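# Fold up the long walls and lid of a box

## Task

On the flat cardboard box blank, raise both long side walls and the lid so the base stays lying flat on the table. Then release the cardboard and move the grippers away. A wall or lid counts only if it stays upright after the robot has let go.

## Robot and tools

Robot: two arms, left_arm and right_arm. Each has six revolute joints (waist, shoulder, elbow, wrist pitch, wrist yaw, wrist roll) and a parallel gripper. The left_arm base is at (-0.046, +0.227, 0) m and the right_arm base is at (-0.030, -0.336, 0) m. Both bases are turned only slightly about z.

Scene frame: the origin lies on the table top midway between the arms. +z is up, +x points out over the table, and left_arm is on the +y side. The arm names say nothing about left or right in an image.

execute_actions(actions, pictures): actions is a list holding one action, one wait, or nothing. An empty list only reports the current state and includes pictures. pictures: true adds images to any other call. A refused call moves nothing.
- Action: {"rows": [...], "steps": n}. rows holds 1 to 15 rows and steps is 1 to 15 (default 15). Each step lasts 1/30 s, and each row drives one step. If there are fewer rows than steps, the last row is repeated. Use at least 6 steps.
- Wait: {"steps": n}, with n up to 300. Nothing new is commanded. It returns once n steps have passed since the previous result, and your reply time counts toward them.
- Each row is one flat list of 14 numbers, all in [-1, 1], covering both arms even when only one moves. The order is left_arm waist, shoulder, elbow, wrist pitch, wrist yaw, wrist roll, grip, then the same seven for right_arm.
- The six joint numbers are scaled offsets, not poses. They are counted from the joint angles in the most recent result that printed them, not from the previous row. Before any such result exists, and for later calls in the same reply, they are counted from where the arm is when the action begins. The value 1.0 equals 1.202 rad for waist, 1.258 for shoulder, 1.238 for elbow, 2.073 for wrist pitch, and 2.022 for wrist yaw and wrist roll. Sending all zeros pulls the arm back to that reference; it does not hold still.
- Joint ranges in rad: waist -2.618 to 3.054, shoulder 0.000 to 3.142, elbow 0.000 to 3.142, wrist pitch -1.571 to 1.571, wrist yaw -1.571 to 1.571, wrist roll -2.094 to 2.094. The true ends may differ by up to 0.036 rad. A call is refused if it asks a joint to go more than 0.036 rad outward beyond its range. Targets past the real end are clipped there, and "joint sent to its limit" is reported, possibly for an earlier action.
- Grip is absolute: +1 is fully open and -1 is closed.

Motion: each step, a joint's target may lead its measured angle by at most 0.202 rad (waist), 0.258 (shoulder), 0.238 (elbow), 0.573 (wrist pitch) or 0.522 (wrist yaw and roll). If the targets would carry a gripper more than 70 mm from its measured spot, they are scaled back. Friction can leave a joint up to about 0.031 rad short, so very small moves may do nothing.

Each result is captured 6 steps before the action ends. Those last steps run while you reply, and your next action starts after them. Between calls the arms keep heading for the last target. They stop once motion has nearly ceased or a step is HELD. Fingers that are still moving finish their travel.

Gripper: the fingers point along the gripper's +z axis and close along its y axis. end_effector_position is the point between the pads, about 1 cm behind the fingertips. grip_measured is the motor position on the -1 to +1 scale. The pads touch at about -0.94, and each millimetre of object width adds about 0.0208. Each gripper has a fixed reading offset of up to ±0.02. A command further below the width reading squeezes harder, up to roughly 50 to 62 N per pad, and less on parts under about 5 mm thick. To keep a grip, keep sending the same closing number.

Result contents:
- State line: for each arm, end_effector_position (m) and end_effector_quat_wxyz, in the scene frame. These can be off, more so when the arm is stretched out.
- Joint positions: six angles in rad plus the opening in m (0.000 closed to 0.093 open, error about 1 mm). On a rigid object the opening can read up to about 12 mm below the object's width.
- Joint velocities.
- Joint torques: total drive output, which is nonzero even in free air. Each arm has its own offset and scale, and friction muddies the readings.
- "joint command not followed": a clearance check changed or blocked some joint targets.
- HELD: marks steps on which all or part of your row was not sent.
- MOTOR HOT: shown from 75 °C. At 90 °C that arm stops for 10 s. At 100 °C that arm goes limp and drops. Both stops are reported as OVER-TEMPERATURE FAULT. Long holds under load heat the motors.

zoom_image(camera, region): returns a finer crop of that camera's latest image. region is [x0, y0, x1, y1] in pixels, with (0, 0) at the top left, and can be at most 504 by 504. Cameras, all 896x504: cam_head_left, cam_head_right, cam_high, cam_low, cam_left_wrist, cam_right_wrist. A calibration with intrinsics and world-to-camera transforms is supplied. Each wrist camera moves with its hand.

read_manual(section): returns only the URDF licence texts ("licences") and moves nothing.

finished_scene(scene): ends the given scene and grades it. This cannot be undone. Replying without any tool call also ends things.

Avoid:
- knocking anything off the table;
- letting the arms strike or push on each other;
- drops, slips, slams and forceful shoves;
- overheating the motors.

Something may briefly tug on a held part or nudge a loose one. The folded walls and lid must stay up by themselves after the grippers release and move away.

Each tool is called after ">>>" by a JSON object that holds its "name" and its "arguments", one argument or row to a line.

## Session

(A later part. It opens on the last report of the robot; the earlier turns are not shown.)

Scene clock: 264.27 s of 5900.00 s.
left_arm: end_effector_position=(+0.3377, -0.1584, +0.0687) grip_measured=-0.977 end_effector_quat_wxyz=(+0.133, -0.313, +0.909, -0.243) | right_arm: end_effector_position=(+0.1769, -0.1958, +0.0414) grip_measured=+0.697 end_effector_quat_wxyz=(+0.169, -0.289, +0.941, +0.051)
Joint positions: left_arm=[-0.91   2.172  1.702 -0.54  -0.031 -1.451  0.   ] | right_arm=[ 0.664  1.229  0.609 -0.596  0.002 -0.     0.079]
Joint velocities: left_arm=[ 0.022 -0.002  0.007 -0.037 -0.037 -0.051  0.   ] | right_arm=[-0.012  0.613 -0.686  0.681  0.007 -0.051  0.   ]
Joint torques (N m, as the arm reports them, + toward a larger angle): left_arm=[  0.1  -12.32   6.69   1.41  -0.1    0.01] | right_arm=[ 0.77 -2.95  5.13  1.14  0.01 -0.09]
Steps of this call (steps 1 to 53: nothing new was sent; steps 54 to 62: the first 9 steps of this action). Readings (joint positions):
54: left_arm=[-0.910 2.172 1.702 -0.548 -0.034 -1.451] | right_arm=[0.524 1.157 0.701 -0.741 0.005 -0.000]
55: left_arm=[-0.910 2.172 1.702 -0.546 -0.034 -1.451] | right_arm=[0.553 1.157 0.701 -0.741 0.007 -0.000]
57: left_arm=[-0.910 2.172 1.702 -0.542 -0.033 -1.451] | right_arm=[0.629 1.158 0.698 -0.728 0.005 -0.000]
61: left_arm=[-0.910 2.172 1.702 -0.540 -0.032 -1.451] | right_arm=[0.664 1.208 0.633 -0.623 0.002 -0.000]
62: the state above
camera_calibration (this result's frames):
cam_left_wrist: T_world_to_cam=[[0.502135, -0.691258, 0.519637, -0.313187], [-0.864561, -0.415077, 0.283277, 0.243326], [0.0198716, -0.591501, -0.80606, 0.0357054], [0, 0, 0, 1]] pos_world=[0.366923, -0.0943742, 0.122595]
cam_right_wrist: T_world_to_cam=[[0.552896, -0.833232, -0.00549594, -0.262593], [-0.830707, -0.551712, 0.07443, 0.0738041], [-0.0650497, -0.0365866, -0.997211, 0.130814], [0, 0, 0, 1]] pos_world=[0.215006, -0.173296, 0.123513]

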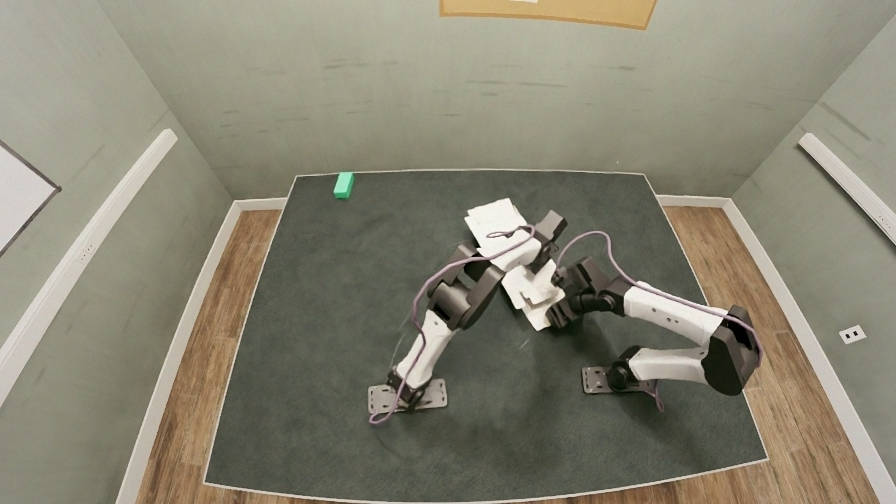

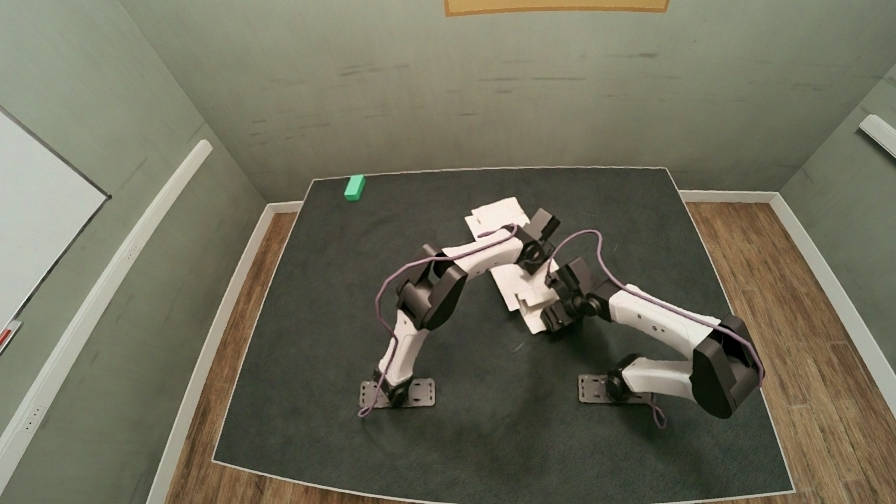

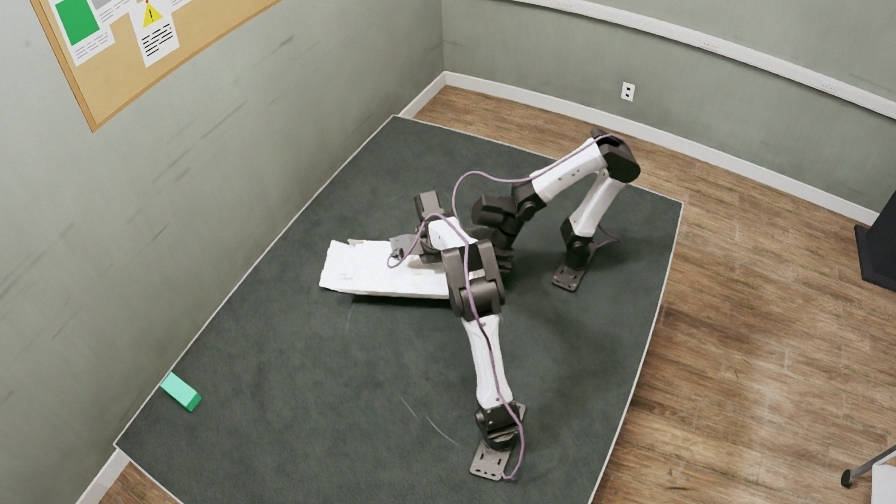

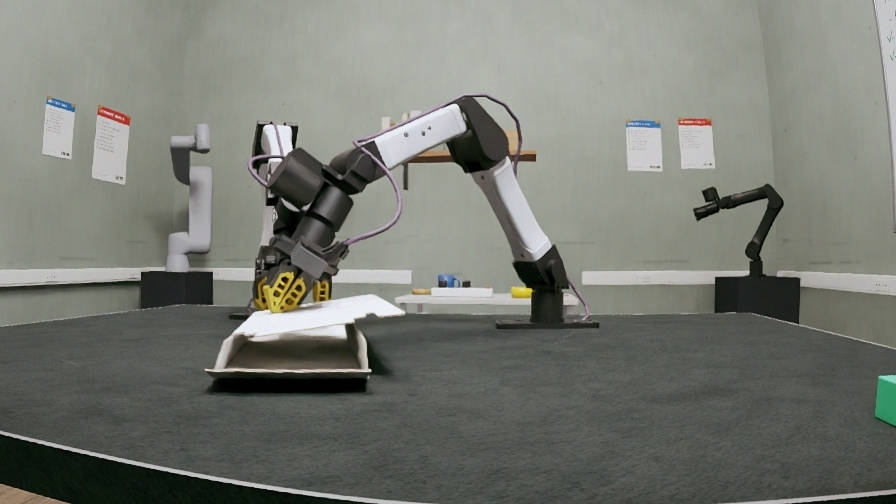

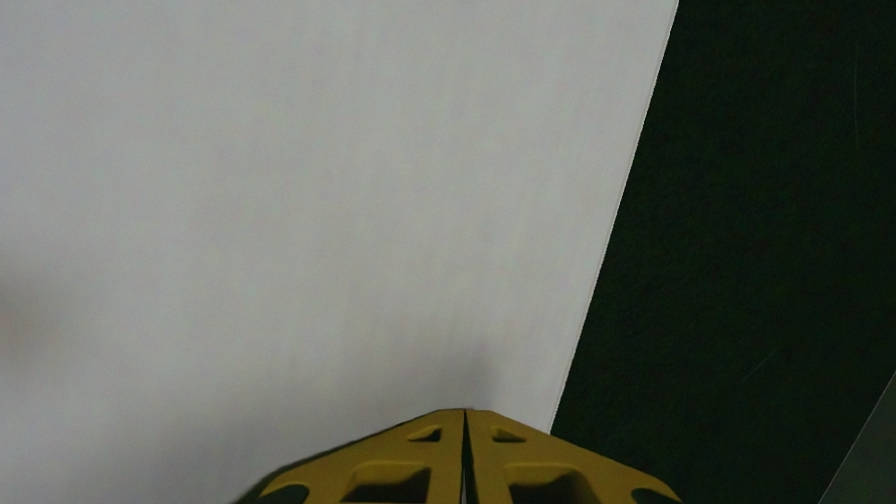

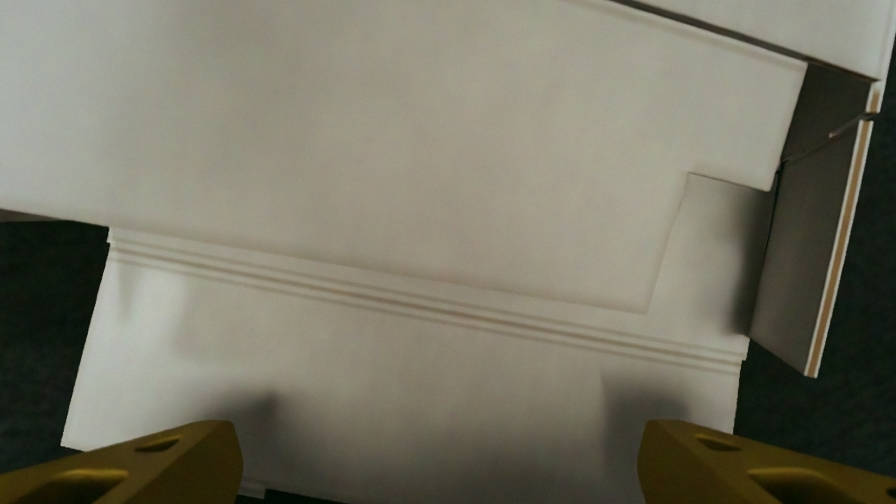

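>>> {"name": "execute_actions", "arguments": {
  "actions": []
}}

Scene clock: 265.33 s of 5900.00 s.
left_arm: end_effector_position=(+0.3391, -0.1593, +0.0697) grip_measured=-0.977 end_effector_quat_wxyz=(+0.136, -0.313, +0.907, -0.246) | right_arm: end_effector_position=(+0.1678, -0.2019, +0.0111) grip_measured=+0.697 end_effector_quat_wxyz=(+0.145, -0.290, +0.945, +0.044)
Joint positions: left_arm=[-0.91   2.172  1.702 -0.532 -0.034 -1.451  0.   ] | right_arm=[ 0.664  1.291  0.533 -0.508  0.002 -0.     0.079]
Joint velocities: left_arm=[-0.007 -0.002 -0.002 -0.022 -0.007 -0.066  0.   ] | right_arm=[-0.002 -0.012  0.012  0.037 -0.007 -0.007 -0.001]
Joint torques (N m, as the arm reports them, + toward a larger angle): left_arm=[  0.12 -12.34   6.73   1.36  -0.05  -0.03] | right_arm=[ 0.79 -1.75  3.53  1.95  0.01 -0.09]
Kept back: nothing.
Steps of this call (steps 1 to 6: the last 6 steps of your previous action; steps 7 to 30: the robot went on to your last target; steps 31 to 32: nothing new was sent). Readings (joint positions):
1: left_arm=[-0.910 2.172 1.702 -0.539 -0.031 -1.451] | right_arm=[0.664 1.249 0.586 -0.573 0.002 -0.000]
2: left_arm=[-0.910 2.172 1.702 -0.539 -0.031 -1.451] | right_arm=[0.664 1.267 0.563 -0.552 0.002 -0.000]
4: left_arm=[-0.910 2.172 1.702 -0.539 -0.031 -1.451] | right_arm=[0.664 1.292 0.533 -0.514 0.002 -0.000]
8: left_arm=[-0.910 2.172 1.702 -0.532 -0.034 -1.451] | right_arm=[0.664 1.291 0.533 -0.508 0.002 -0.000]
32: the state above
All arms were judged still, so your last target was given up. Only a new action makes them travel on or press farther. Fingers that are still opening or closing keep moving.
camera_calibration (this result's frames):
cam_left_wrist: T_world_to_cam=[[0.499332, -0.688352, 0.526154, -0.314106], [-0.866014, -0.414906, 0.279057, 0.244694], [0.0262148, -0.594999, -0.803299, 0.0330915], [0, 0, 0, 1]] pos_world=[0.367884, -0.0950015, 0.123567]
cam_right_wrist: T_world_to_cam=[[0.552679, -0.833379, -0.00501213, -0.262862], [-0.826598, -0.548928, 0.124149, 0.0644685], [-0.106214, -0.0644715, -0.992251, 0.101047], [0, 0, 0, 1]] pos_world=[0.209301, -0.177161, 0.0909423]

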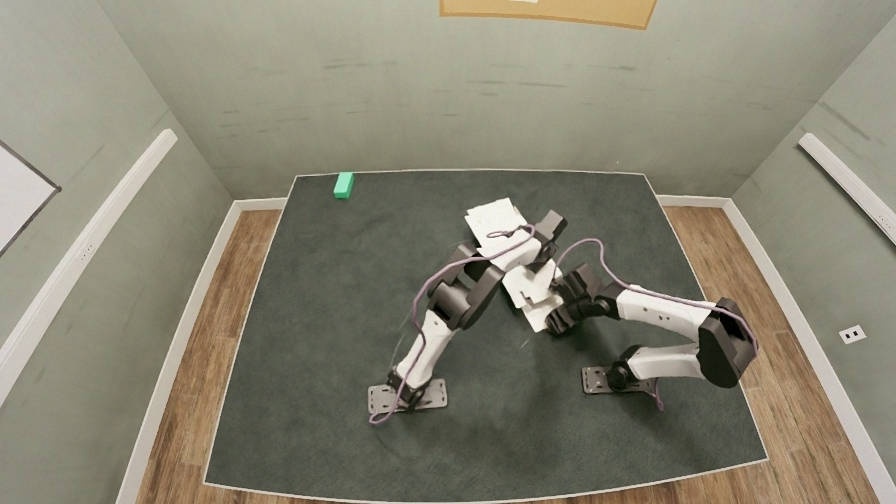

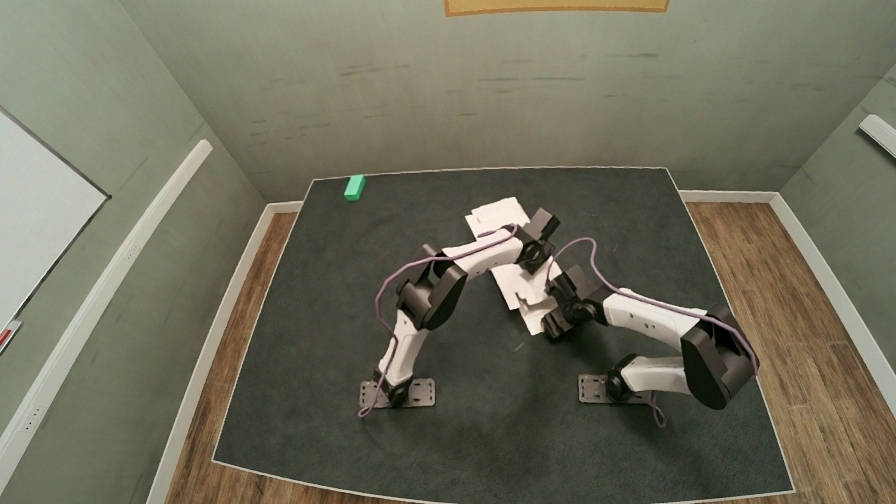

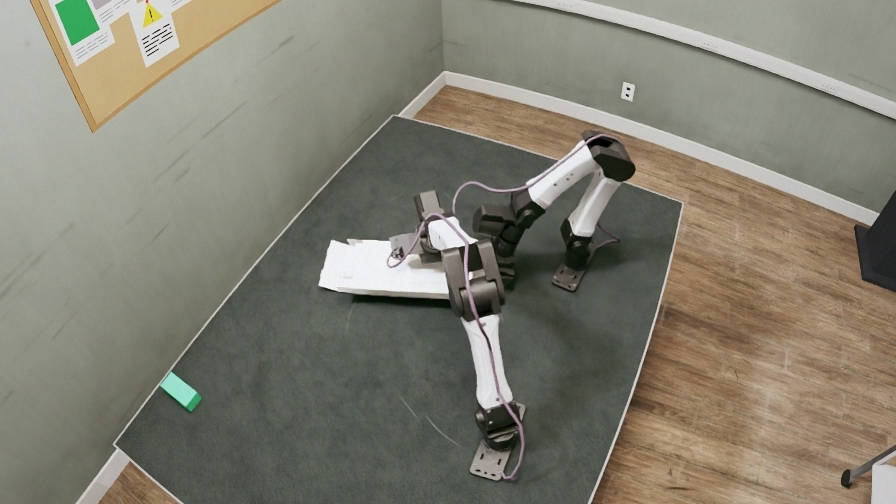

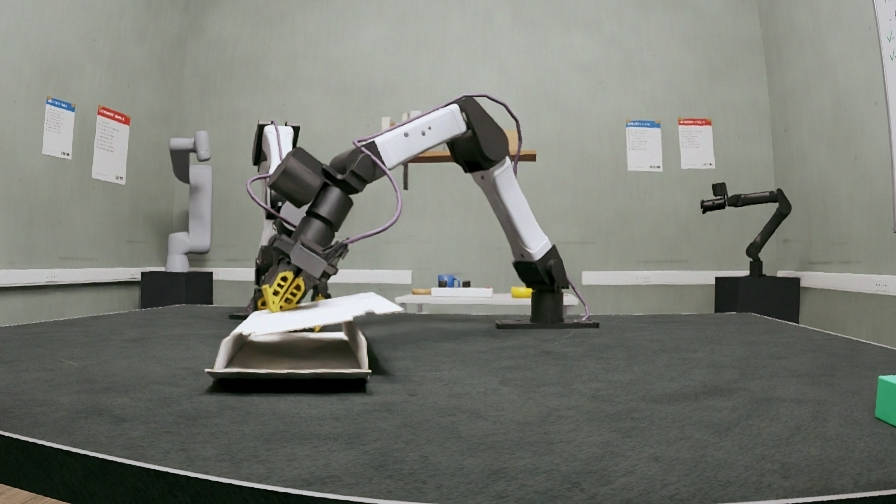

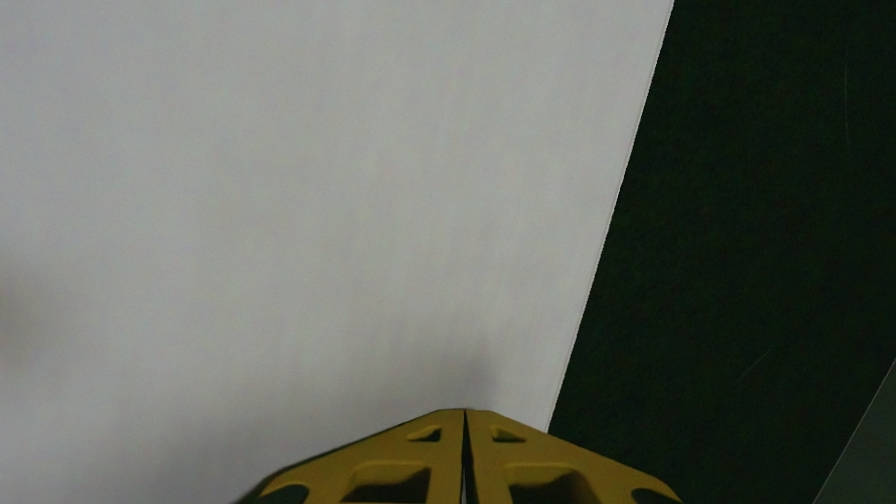

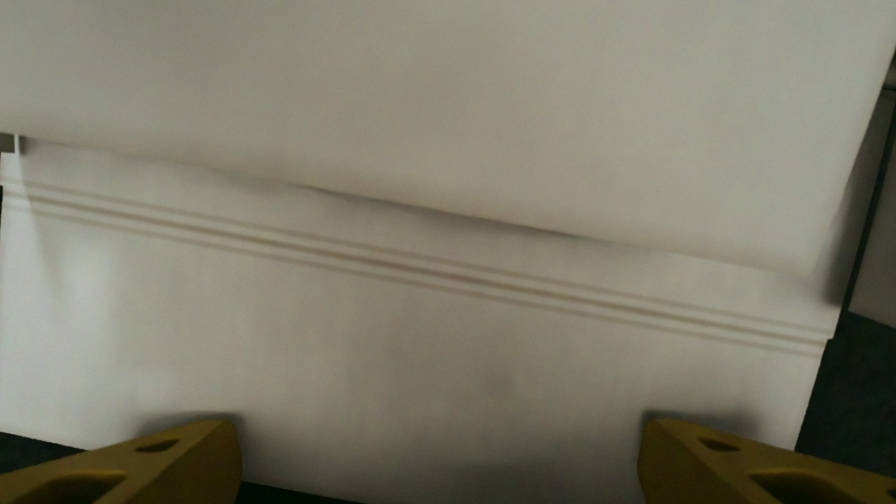

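>>> {"name": "execute_actions", "arguments": {
  "actions": [
    {"rows": [[0,0.01,0.007,-0.01,0,0,-1, 0,0.03,-0.03,0.02,0,0,0.7],[0,0.02,0.014,-0.02,0,0,-1, 0,0.03,-0.03,0.02,0,0,0.7],[0,0.03,0.021,-0.03,0,0,-1, 0,0.03,-0.03,0.02,0,0,0.7],[0,0.04,0.028,-0.04,0,0,-1, 0,0.03,-0.03,0.02,0,0,0.7],[0,0.05,0.035,-0.05,0,0,-1, 0,0.03,-0.03,0.02,0,0,0.7],[0,0.06,0.042,-0.058,0,0,-1, 0,0.03,-0.03,0.02,0,0,0.7],[0,0.07,0.049,-0.066,0,0,-1, 0,0.03,-0.03,0.02,0,0,0.7],[0,0.08,0.056,-0.074,0,0,-1, 0,0.03,-0.03,0.02,0,0,0.7],[0,0.086,0.061,-0.081,0,0,-1, 0,0.03,-0.03,0.02,0,0,0.7],[0,0.092,0.065,-0.087,0,0,-1, 0,0.03,-0.03,0.02,0,0,0.7]], "steps": 15}
  ],
  "pictures": true
}}

Scene clock: 269.93 s of 5900.00 s.
left_arm: end_effector_position=(+0.3402, -0.1610, +0.0662) grip_measured=-0.977 end_effector_quat_wxyz=(+0.128, -0.313, +0.912, -0.232) | right_arm: end_effector_position=(+0.1678, -0.2019, +0.0111) grip_measured=+0.697 end_effector_quat_wxyz=(+0.145, -0.290, +0.945, +0.044)
Joint positions: left_arm=[-0.91   2.208  1.763 -0.591 -0.031 -1.451  0.   ] | right_arm=[ 0.664  1.291  0.533 -0.508  0.002 -0.     0.079]
Joint velocities: left_arm=[-0.002  0.252  0.237 -0.271 -0.11   0.037  0.   ] | right_arm=[ 0.002  0.007  0.007 -0.051 -0.007 -0.037  0.001]
Joint torques (N m, as the arm reports them, + toward a larger angle): left_arm=[ 0.1  -8.23  6.52  0.87 -0.08  0.01] | right_arm=[ 0.42 -0.76  3.46  1.51  0.02 -0.08]
Steps of this call (steps 1 to 90: nothing new was sent; then 1.30 s passed at rest; steps 91 to 99: the first 9 steps of this action). Readings (joint positions):
91: left_arm=[-0.910 2.172 1.702 -0.532 -0.034 -1.451] | right_arm=[0.664 1.291 0.533 -0.509 0.002 -0.000]
92: left_arm=[-0.910 2.172 1.702 -0.532 -0.034 -1.451] | right_arm=[0.664 1.291 0.533 -0.509 0.002 -0.000]
94: left_arm=[-0.910 2.175 1.712 -0.541 -0.034 -1.451] | right_arm=[0.664 1.291 0.533 -0.509 0.002 -0.000]
98: left_arm=[-0.910 2.199 1.754 -0.580 -0.031 -1.451] | right_arm=[0.664 1.291 0.533 -0.508 0.002 -0.000]
99: the state above
camera_calibration (this result's frames):
cam_left_wrist: T_world_to_cam=[[0.511484, -0.700835, 0.497206, -0.318164], [-0.859279, -0.420488, 0.291255, 0.241924], [0.00494743, -0.576211, -0.817286, 0.0404407], [0, 0, 0, 1]] pos_world=[0.370415, -0.0979519, 0.120783]
cam_right_wrist: T_world_to_cam=[[0.552679, -0.833379, -0.00501213, -0.262862], [-0.826598, -0.548928, 0.124149, 0.0644685], [-0.106214, -0.0644715, -0.992251, 0.101047], [0, 0, 0, 1]] pos_world=[0.209301, -0.177161, 0.0909423]

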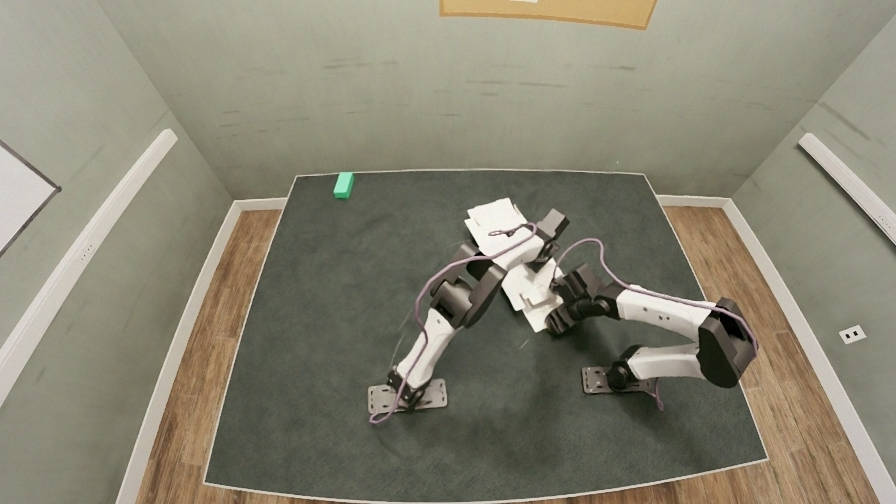

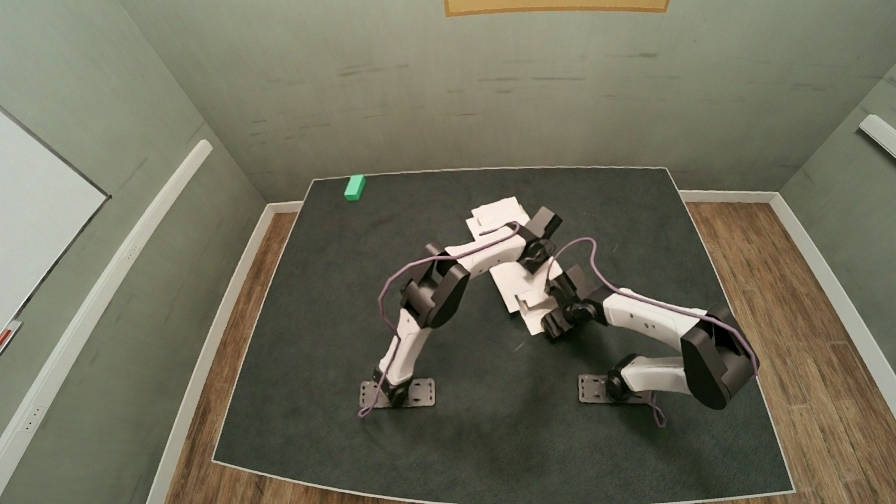

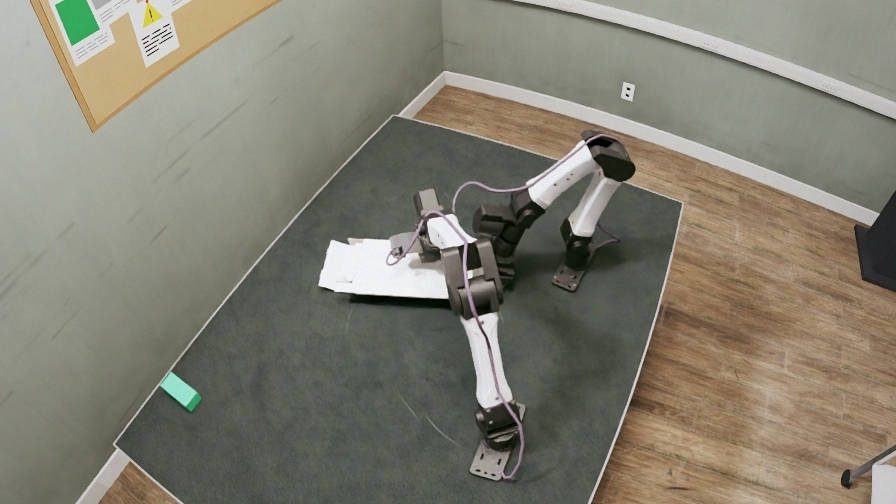

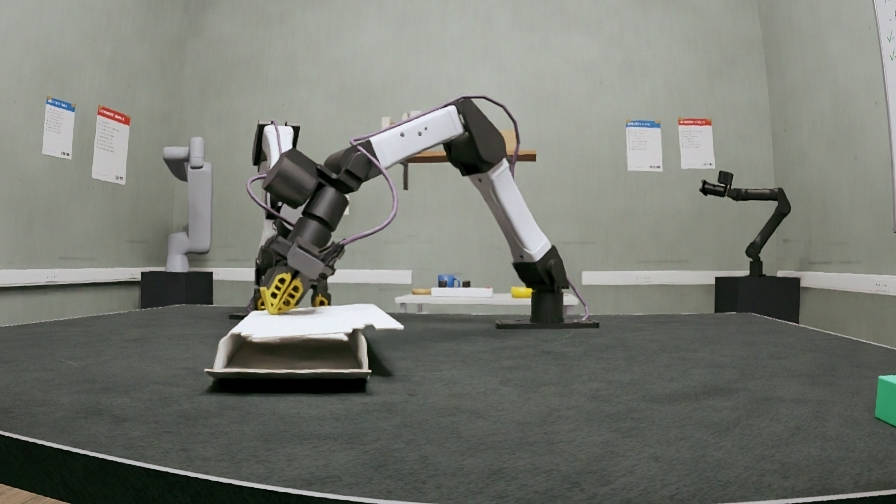

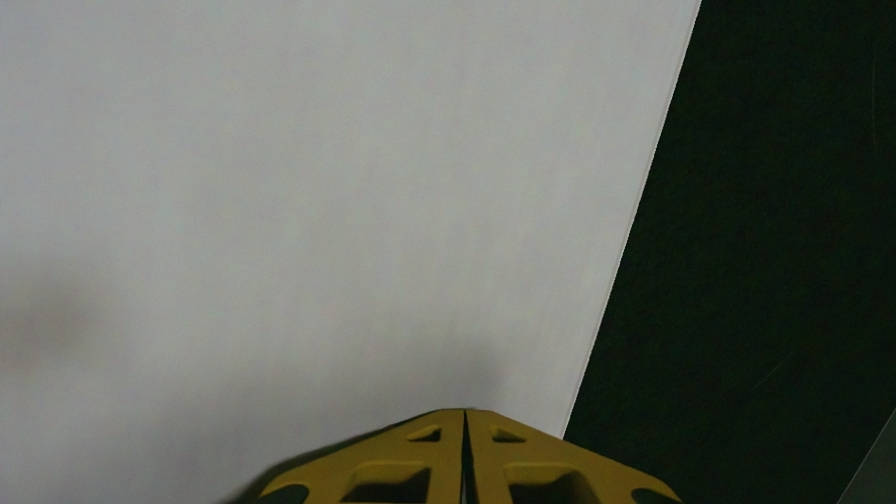

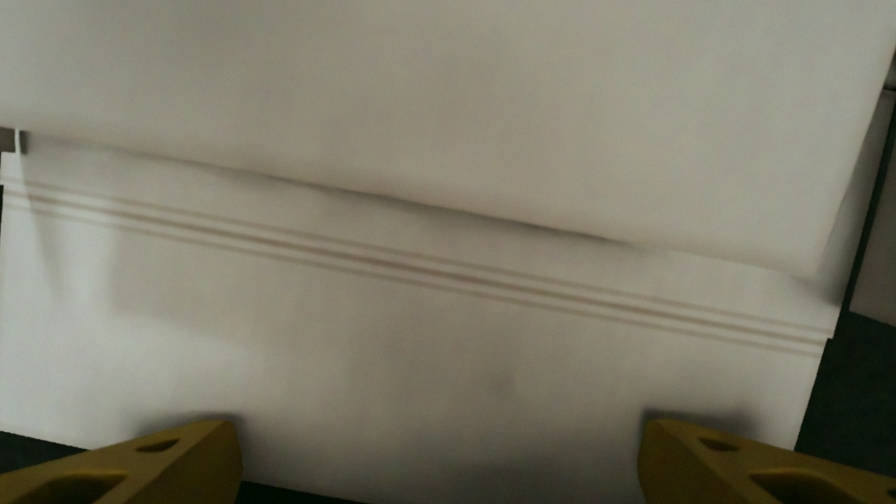

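>>> {"name": "execute_actions", "arguments": {
  "actions": [
    {"steps": 20}
  ],
  "pictures": true
}}

Scene clock: 270.60 s of 5900.00 s.
left_arm: end_effector_position=(+0.3382, -0.1569, +0.0615) grip_measured=-0.977 end_effector_quat_wxyz=(+0.124, -0.316, +0.916, -0.214) | right_arm: end_effector_position=(+0.1678, -0.2019, +0.0111) grip_measured=+0.697 end_effector_quat_wxyz=(+0.145, -0.290, +0.945, +0.044)
Joint positions: left_arm=[-0.91   2.222  1.786 -0.636 -0.039 -1.451  0.   ] | right_arm=[ 0.664  1.291  0.533 -0.508  0.002 -0.     0.079]
Joint velocities: left_arm=[ 0.002  0.002  0.002 -0.022 -0.022  0.007  0.   ] | right_arm=[-0.022 -0.002  0.007  0.007  0.022 -0.081  0.001]
Joint torques (N m, as the arm reports them, + toward a larger angle): left_arm=[ 0.14 -7.82  6.47  0.58  0.01 -0.02] | right_arm=[ 0.46 -0.75  3.45  1.52  0.02 -0.08]
Kept back: nothing.
Steps of this call (steps 1 to 6: the last 6 steps of your previous action; steps 7 to 20: the robot went on to your last target). Readings (joint positions):
1: left_arm=[-0.910 2.216 1.771 -0.603 -0.032 -1.451] | right_arm=[0.664 1.291 0.533 -0.508 0.002 -0.000]
2: left_arm=[-0.910 2.220 1.777 -0.611 -0.033 -1.451] | right_arm=[0.664 1.291 0.533 -0.508 0.002 -0.000]
4: left_arm=[-0.910 2.220 1.786 -0.620 -0.033 -1.451] | right_arm=[0.664 1.291 0.533 -0.508 0.002 -0.000]
8: left_arm=[-0.910 2.222 1.786 -0.632 -0.037 -1.451] | right_arm=[0.664 1.291 0.533 -0.508 0.002 -0.000]
20: the state above
camera_calibration (this result's frames):
cam_left_wrist: T_world_to_cam=[[0.524442, -0.713516, 0.464602, -0.316354], [-0.851388, -0.433094, 0.29592, 0.238422], [-0.00992718, -0.55075, -0.834612, 0.0490962], [0, 0, 0, 1]] pos_world=[0.369387, -0.095425, 0.117401]
cam_right_wrist: T_world_to_cam=[[0.552679, -0.833379, -0.00501213, -0.262862], [-0.826598, -0.548928, 0.124149, 0.0644685], [-0.106214, -0.0644715, -0.992251, 0.101047], [0, 0, 0, 1]] pos_world=[0.209301, -0.177161, 0.0909423]

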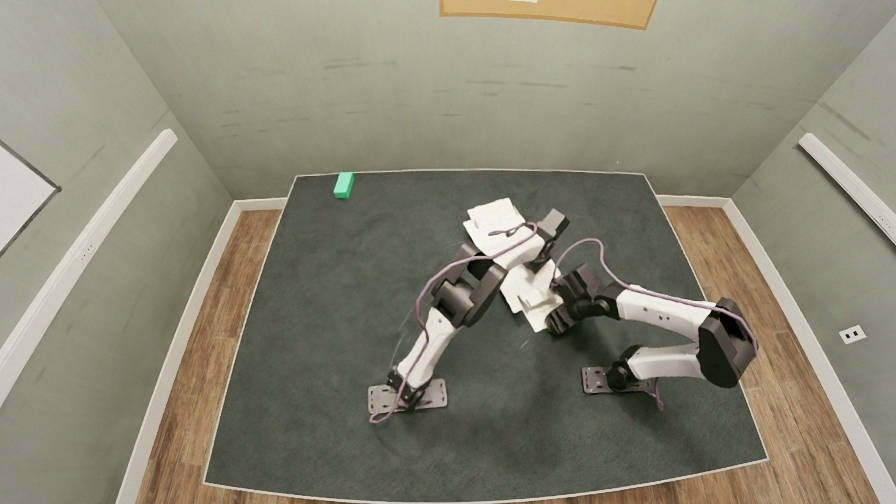

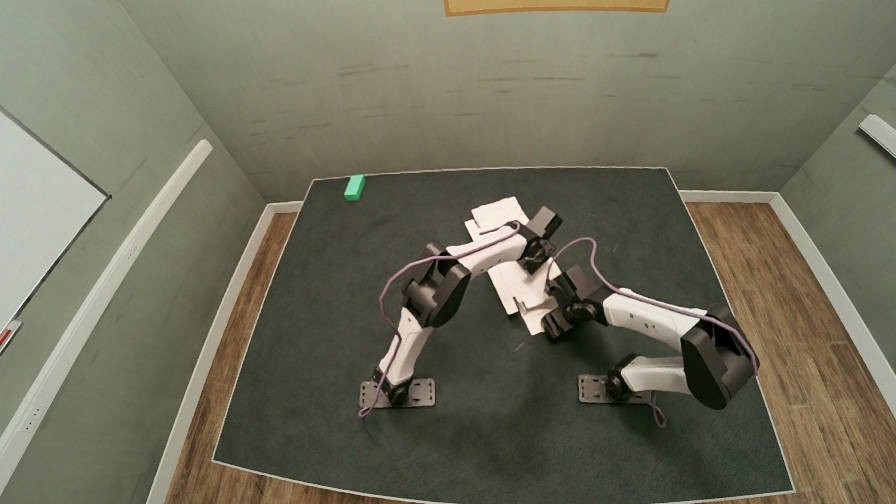

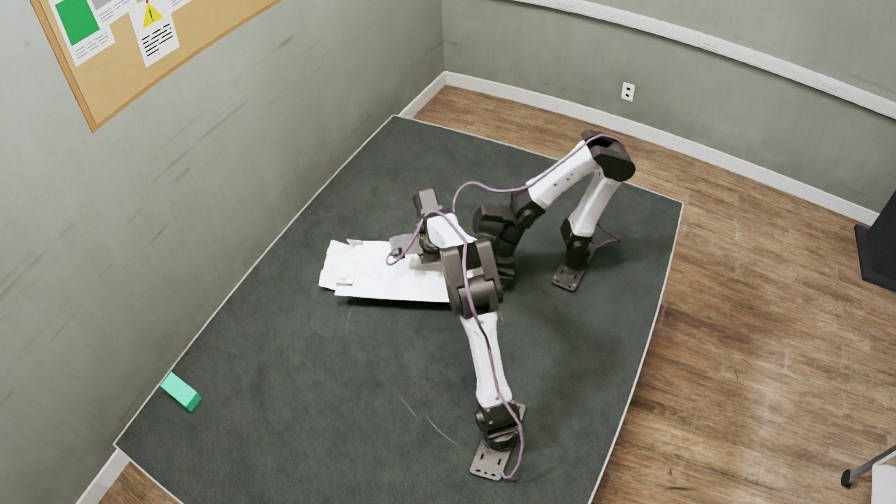

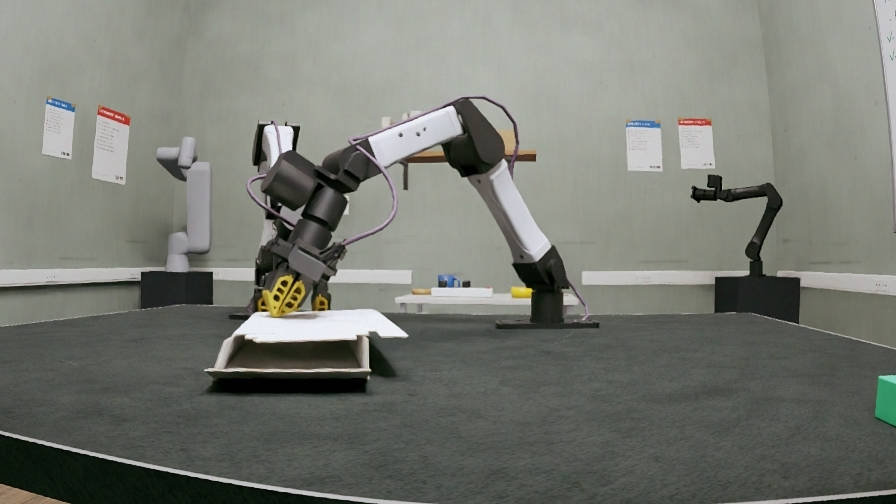

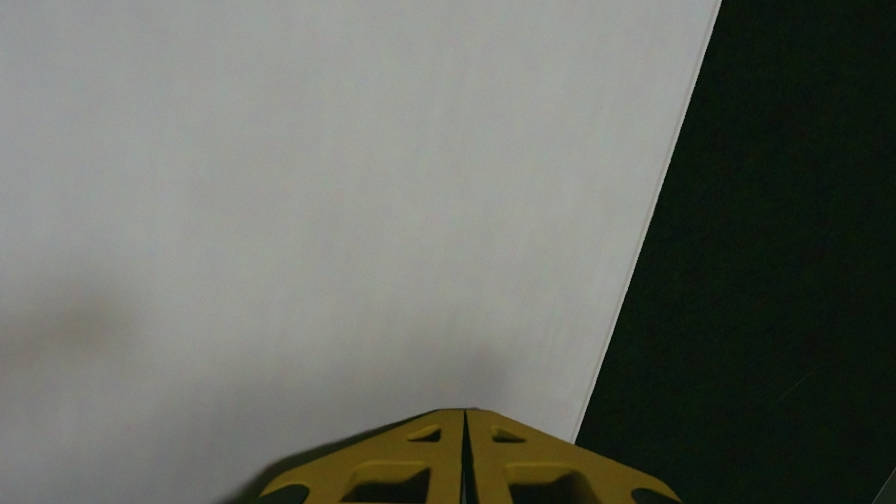

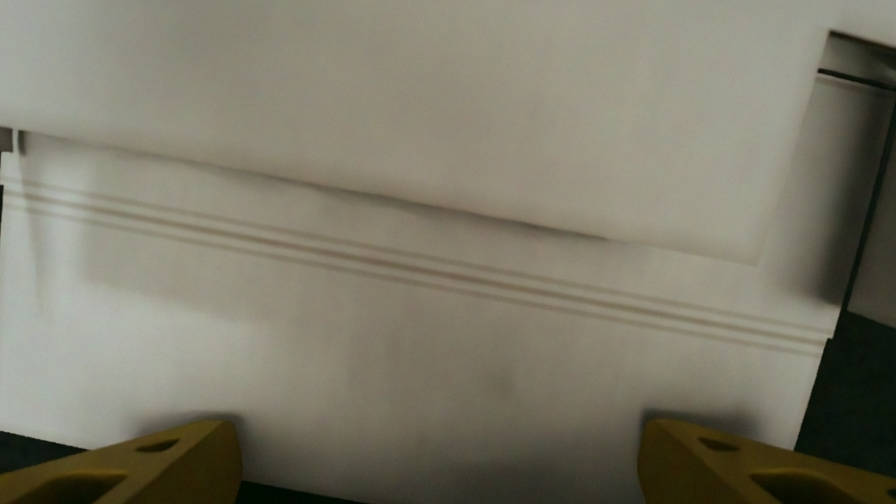

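>>> {"name": "execute_actions", "arguments": {
  "actions": [
    {"rows": [[0,0.01,-0.004,-0.002,0,0,-1, 0,0.03,-0.03,0.02,0,0,0.7],[0,0.02,-0.008,-0.004,0,0,-1, 0,0.03,-0.03,0.02,0,0,0.7],[0,0.03,-0.012,-0.006,0,0,-1, 0,0.03,-0.03,0.02,0,0,0.7],[0,0.04,-0.016,-0.008,0,0,-1, 0,0.03,-0.03,0.02,0,0,0.7],[0,0.05,-0.02,-0.01,0,0,-1, 0,0.03,-0.03,0.02,0,0,0.7],[0,0.058,-0.024,-0.013,0,0,-1, 0,0.03,-0.03,0.02,0,0,0.7],[0,0.066,-0.028,-0.016,0,0,-1, 0,0.03,-0.03,0.02,0,0,0.7],[0,0.07,-0.03,-0.018,0,0,-1, 0,0.03,-0.03,0.02,0,0,0.7]], "steps": 15}
  ]
}}

>>> {"name": "execute_actions", "arguments": {
  "actions": [
    {"steps": 15}
  ],
  "pictures": true
}}

Scene clock: 272.77 s of 5900.00 s.
left_arm: end_effector_position=(+0.3389, -0.1575, +0.0615) grip_measured=-0.977 end_effector_quat_wxyz=(+0.124, -0.316, +0.916, -0.216) | right_arm: end_effector_position=(+0.1678, -0.2019, +0.0111) grip_measured=+0.697 end_effector_quat_wxyz=(+0.145, -0.290, +0.945, +0.044)
Joint positions: left_arm=[-0.91   2.223  1.786 -0.632 -0.039 -1.451  0.   ] | right_arm=[ 0.664  1.291  0.533 -0.508  0.002 -0.     0.079]
Joint velocities: left_arm=[ 0.002  0.002 -0.017 -0.037  0.037 -0.007  0.   ] | right_arm=[-0.007 -0.007 -0.007 -0.095  0.037 -0.022  0.001]
Joint torques (N m, as the arm reports them, + toward a larger angle): left_arm=[ 0.14 -6.16  3.73  0.96 -0.05 -0.01] | right_arm=[ 0.41 -0.8   3.46  1.52  0.02 -0.09]
Steps of this call (steps 1 to 15: the robot went on to your last target; steps 16 to 56: nothing new was sent; steps 57 to 65: the first 9 steps of this action). Readings (joint positions):
57: left_arm=[-0.910 2.220 1.786 -0.634 -0.039 -1.451] | right_arm=[0.664 1.291 0.533 -0.508 0.002 -0.000]
58: left_arm=[-0.910 2.220 1.786 -0.633 -0.039 -1.451] | right_arm=[0.664 1.291 0.533 -0.508 0.002 -0.000]
60: left_arm=[-0.910 2.220 1.786 -0.632 -0.039 -1.451] | right_arm=[0.664 1.291 0.533 -0.508 0.002 -0.000]
64: left_arm=[-0.910 2.223 1.786 -0.632 -0.039 -1.451] | right_arm=[0.664 1.291 0.533 -0.508 0.002 -0.000]
65: the state above

Scene clock: 273.27 s of 5900.00 s.
left_arm: end_effector_position=(+0.3389, -0.1575, +0.0615) grip_measured=-0.977 end_effector_quat_wxyz=(+0.124, -0.316, +0.916, -0.216) | right_arm: end_effector_position=(+0.1678, -0.2019, +0.0111) grip_measured=+0.697 end_effector_quat_wxyz=(+0.145, -0.290, +0.945, +0.044)
Joint positions: left_arm=[-0.91   2.223  1.786 -0.632 -0.039 -1.451  0.   ] | right_arm=[ 0.664  1.291  0.533 -0.508  0.002 -0.     0.079]
Joint velocities: left_arm=[ 0.002  0.012  0.002  0.051 -0.007 -0.037  0.   ] | right_arm=[-0.012  0.002 -0.007  0.066 -0.007 -0.037 -0.   ]
Joint torques (N m, as the arm reports them, + toward a larger angle): left_arm=[ 0.2  -6.36  3.77  0.98 -0.04 -0.01] | right_arm=[ 0.41 -0.78  3.44  1.51  0.01 -0.08]
Kept back: nothing.
Steps of this call (steps 1 to 6: the last 6 steps of your previous action; steps 7 to 15: the robot went on to your last target). Readings (joint positions):
1: left_arm=[-0.910 2.223 1.786 -0.632 -0.039 -1.451] | right_arm=[0.664 1.291 0.533 -0.508 0.002 -0.000]
2: left_arm=[-0.910 2.223 1.786 -0.632 -0.039 -1.451] | right_arm=[0.664 1.291 0.533 -0.508 0.002 -0.000]
4: left_arm=[-0.910 2.223 1.786 -0.632 -0.039 -1.451] | right_arm=[0.664 1.291 0.533 -0.508 0.002 -0.000]
8: left_arm=[-0.910 2.223 1.786 -0.632 -0.039 -1.451] | right_arm=[0.664 1.291 0.533 -0.508 0.002 -0.000]
15: the state above
All arms were judged still, so your last target was given up. Only a new action makes them travel on or press farther. Fingers that are still opening or closing keep moving.
camera_calibration (this result's frames):
cam_left_wrist: T_world_to_cam=[[0.523343, -0.712384, 0.467569, -0.316748], [-0.852088, -0.432593, 0.294634, 0.239155], [-0.00762567, -0.552604, -0.833409, 0.0475676], [0, 0, 0, 1]] pos_world=[0.369912, -0.0959031, 0.117281]
cam_right_wrist: T_world_to_cam=[[0.552679, -0.833379, -0.00501213, -0.262862], [-0.826598, -0.548928, 0.124149, 0.0644685], [-0.106214, -0.0644715, -0.992251, 0.101047], [0, 0, 0, 1]] pos_world=[0.209301, -0.177161, 0.0909423]

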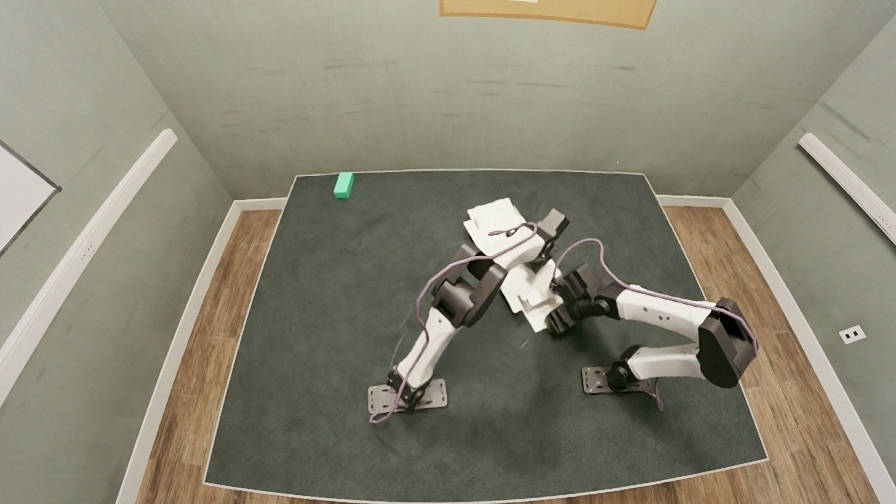

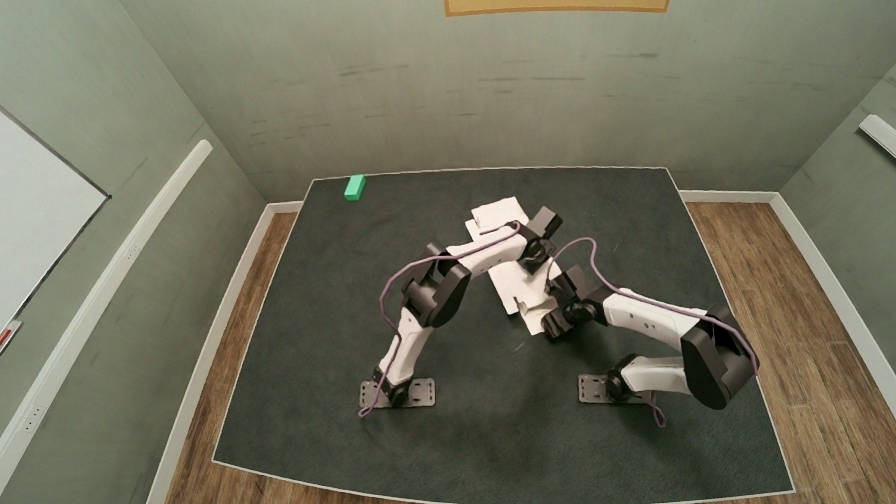

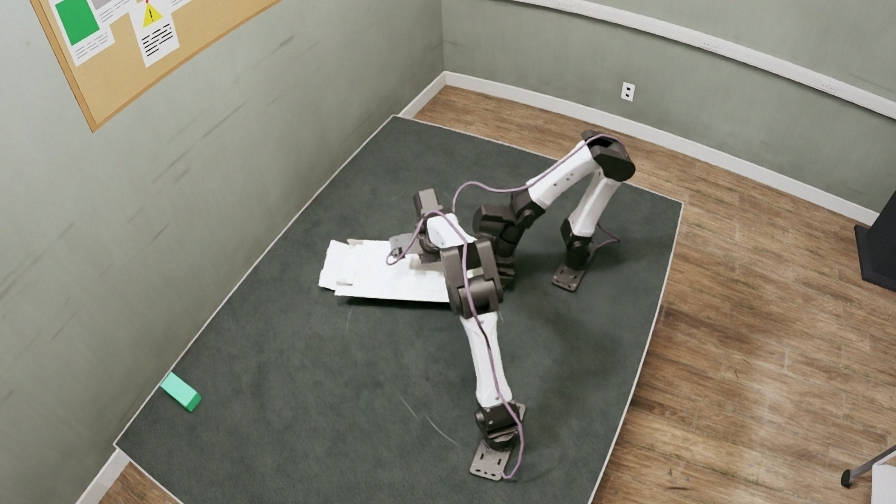

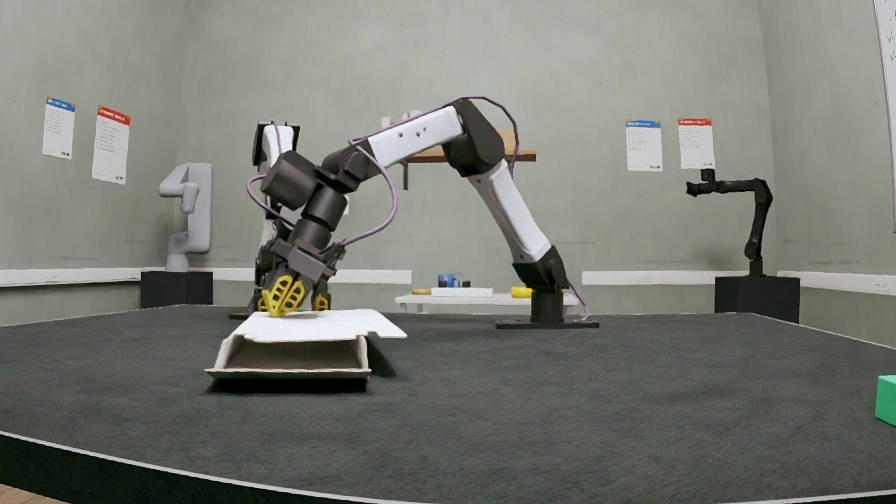

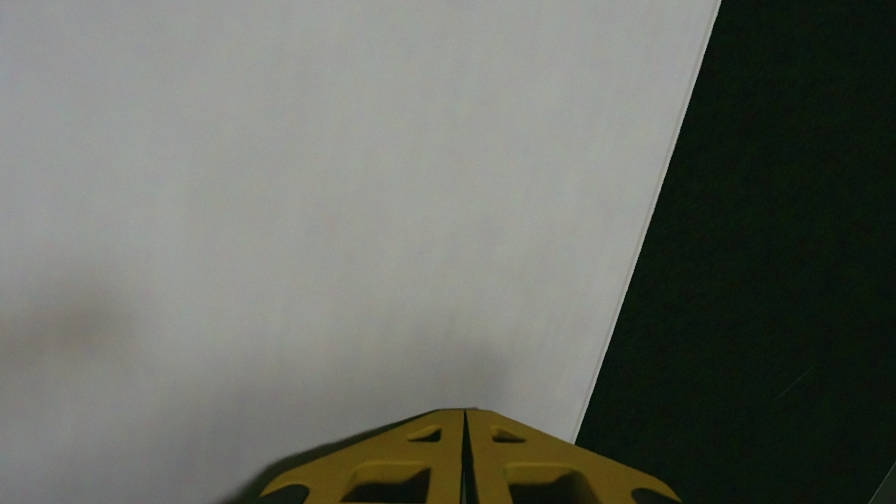

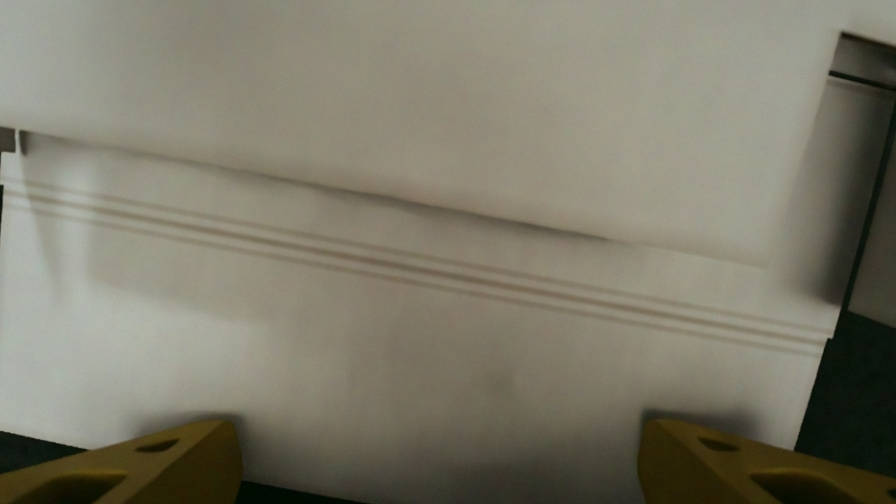

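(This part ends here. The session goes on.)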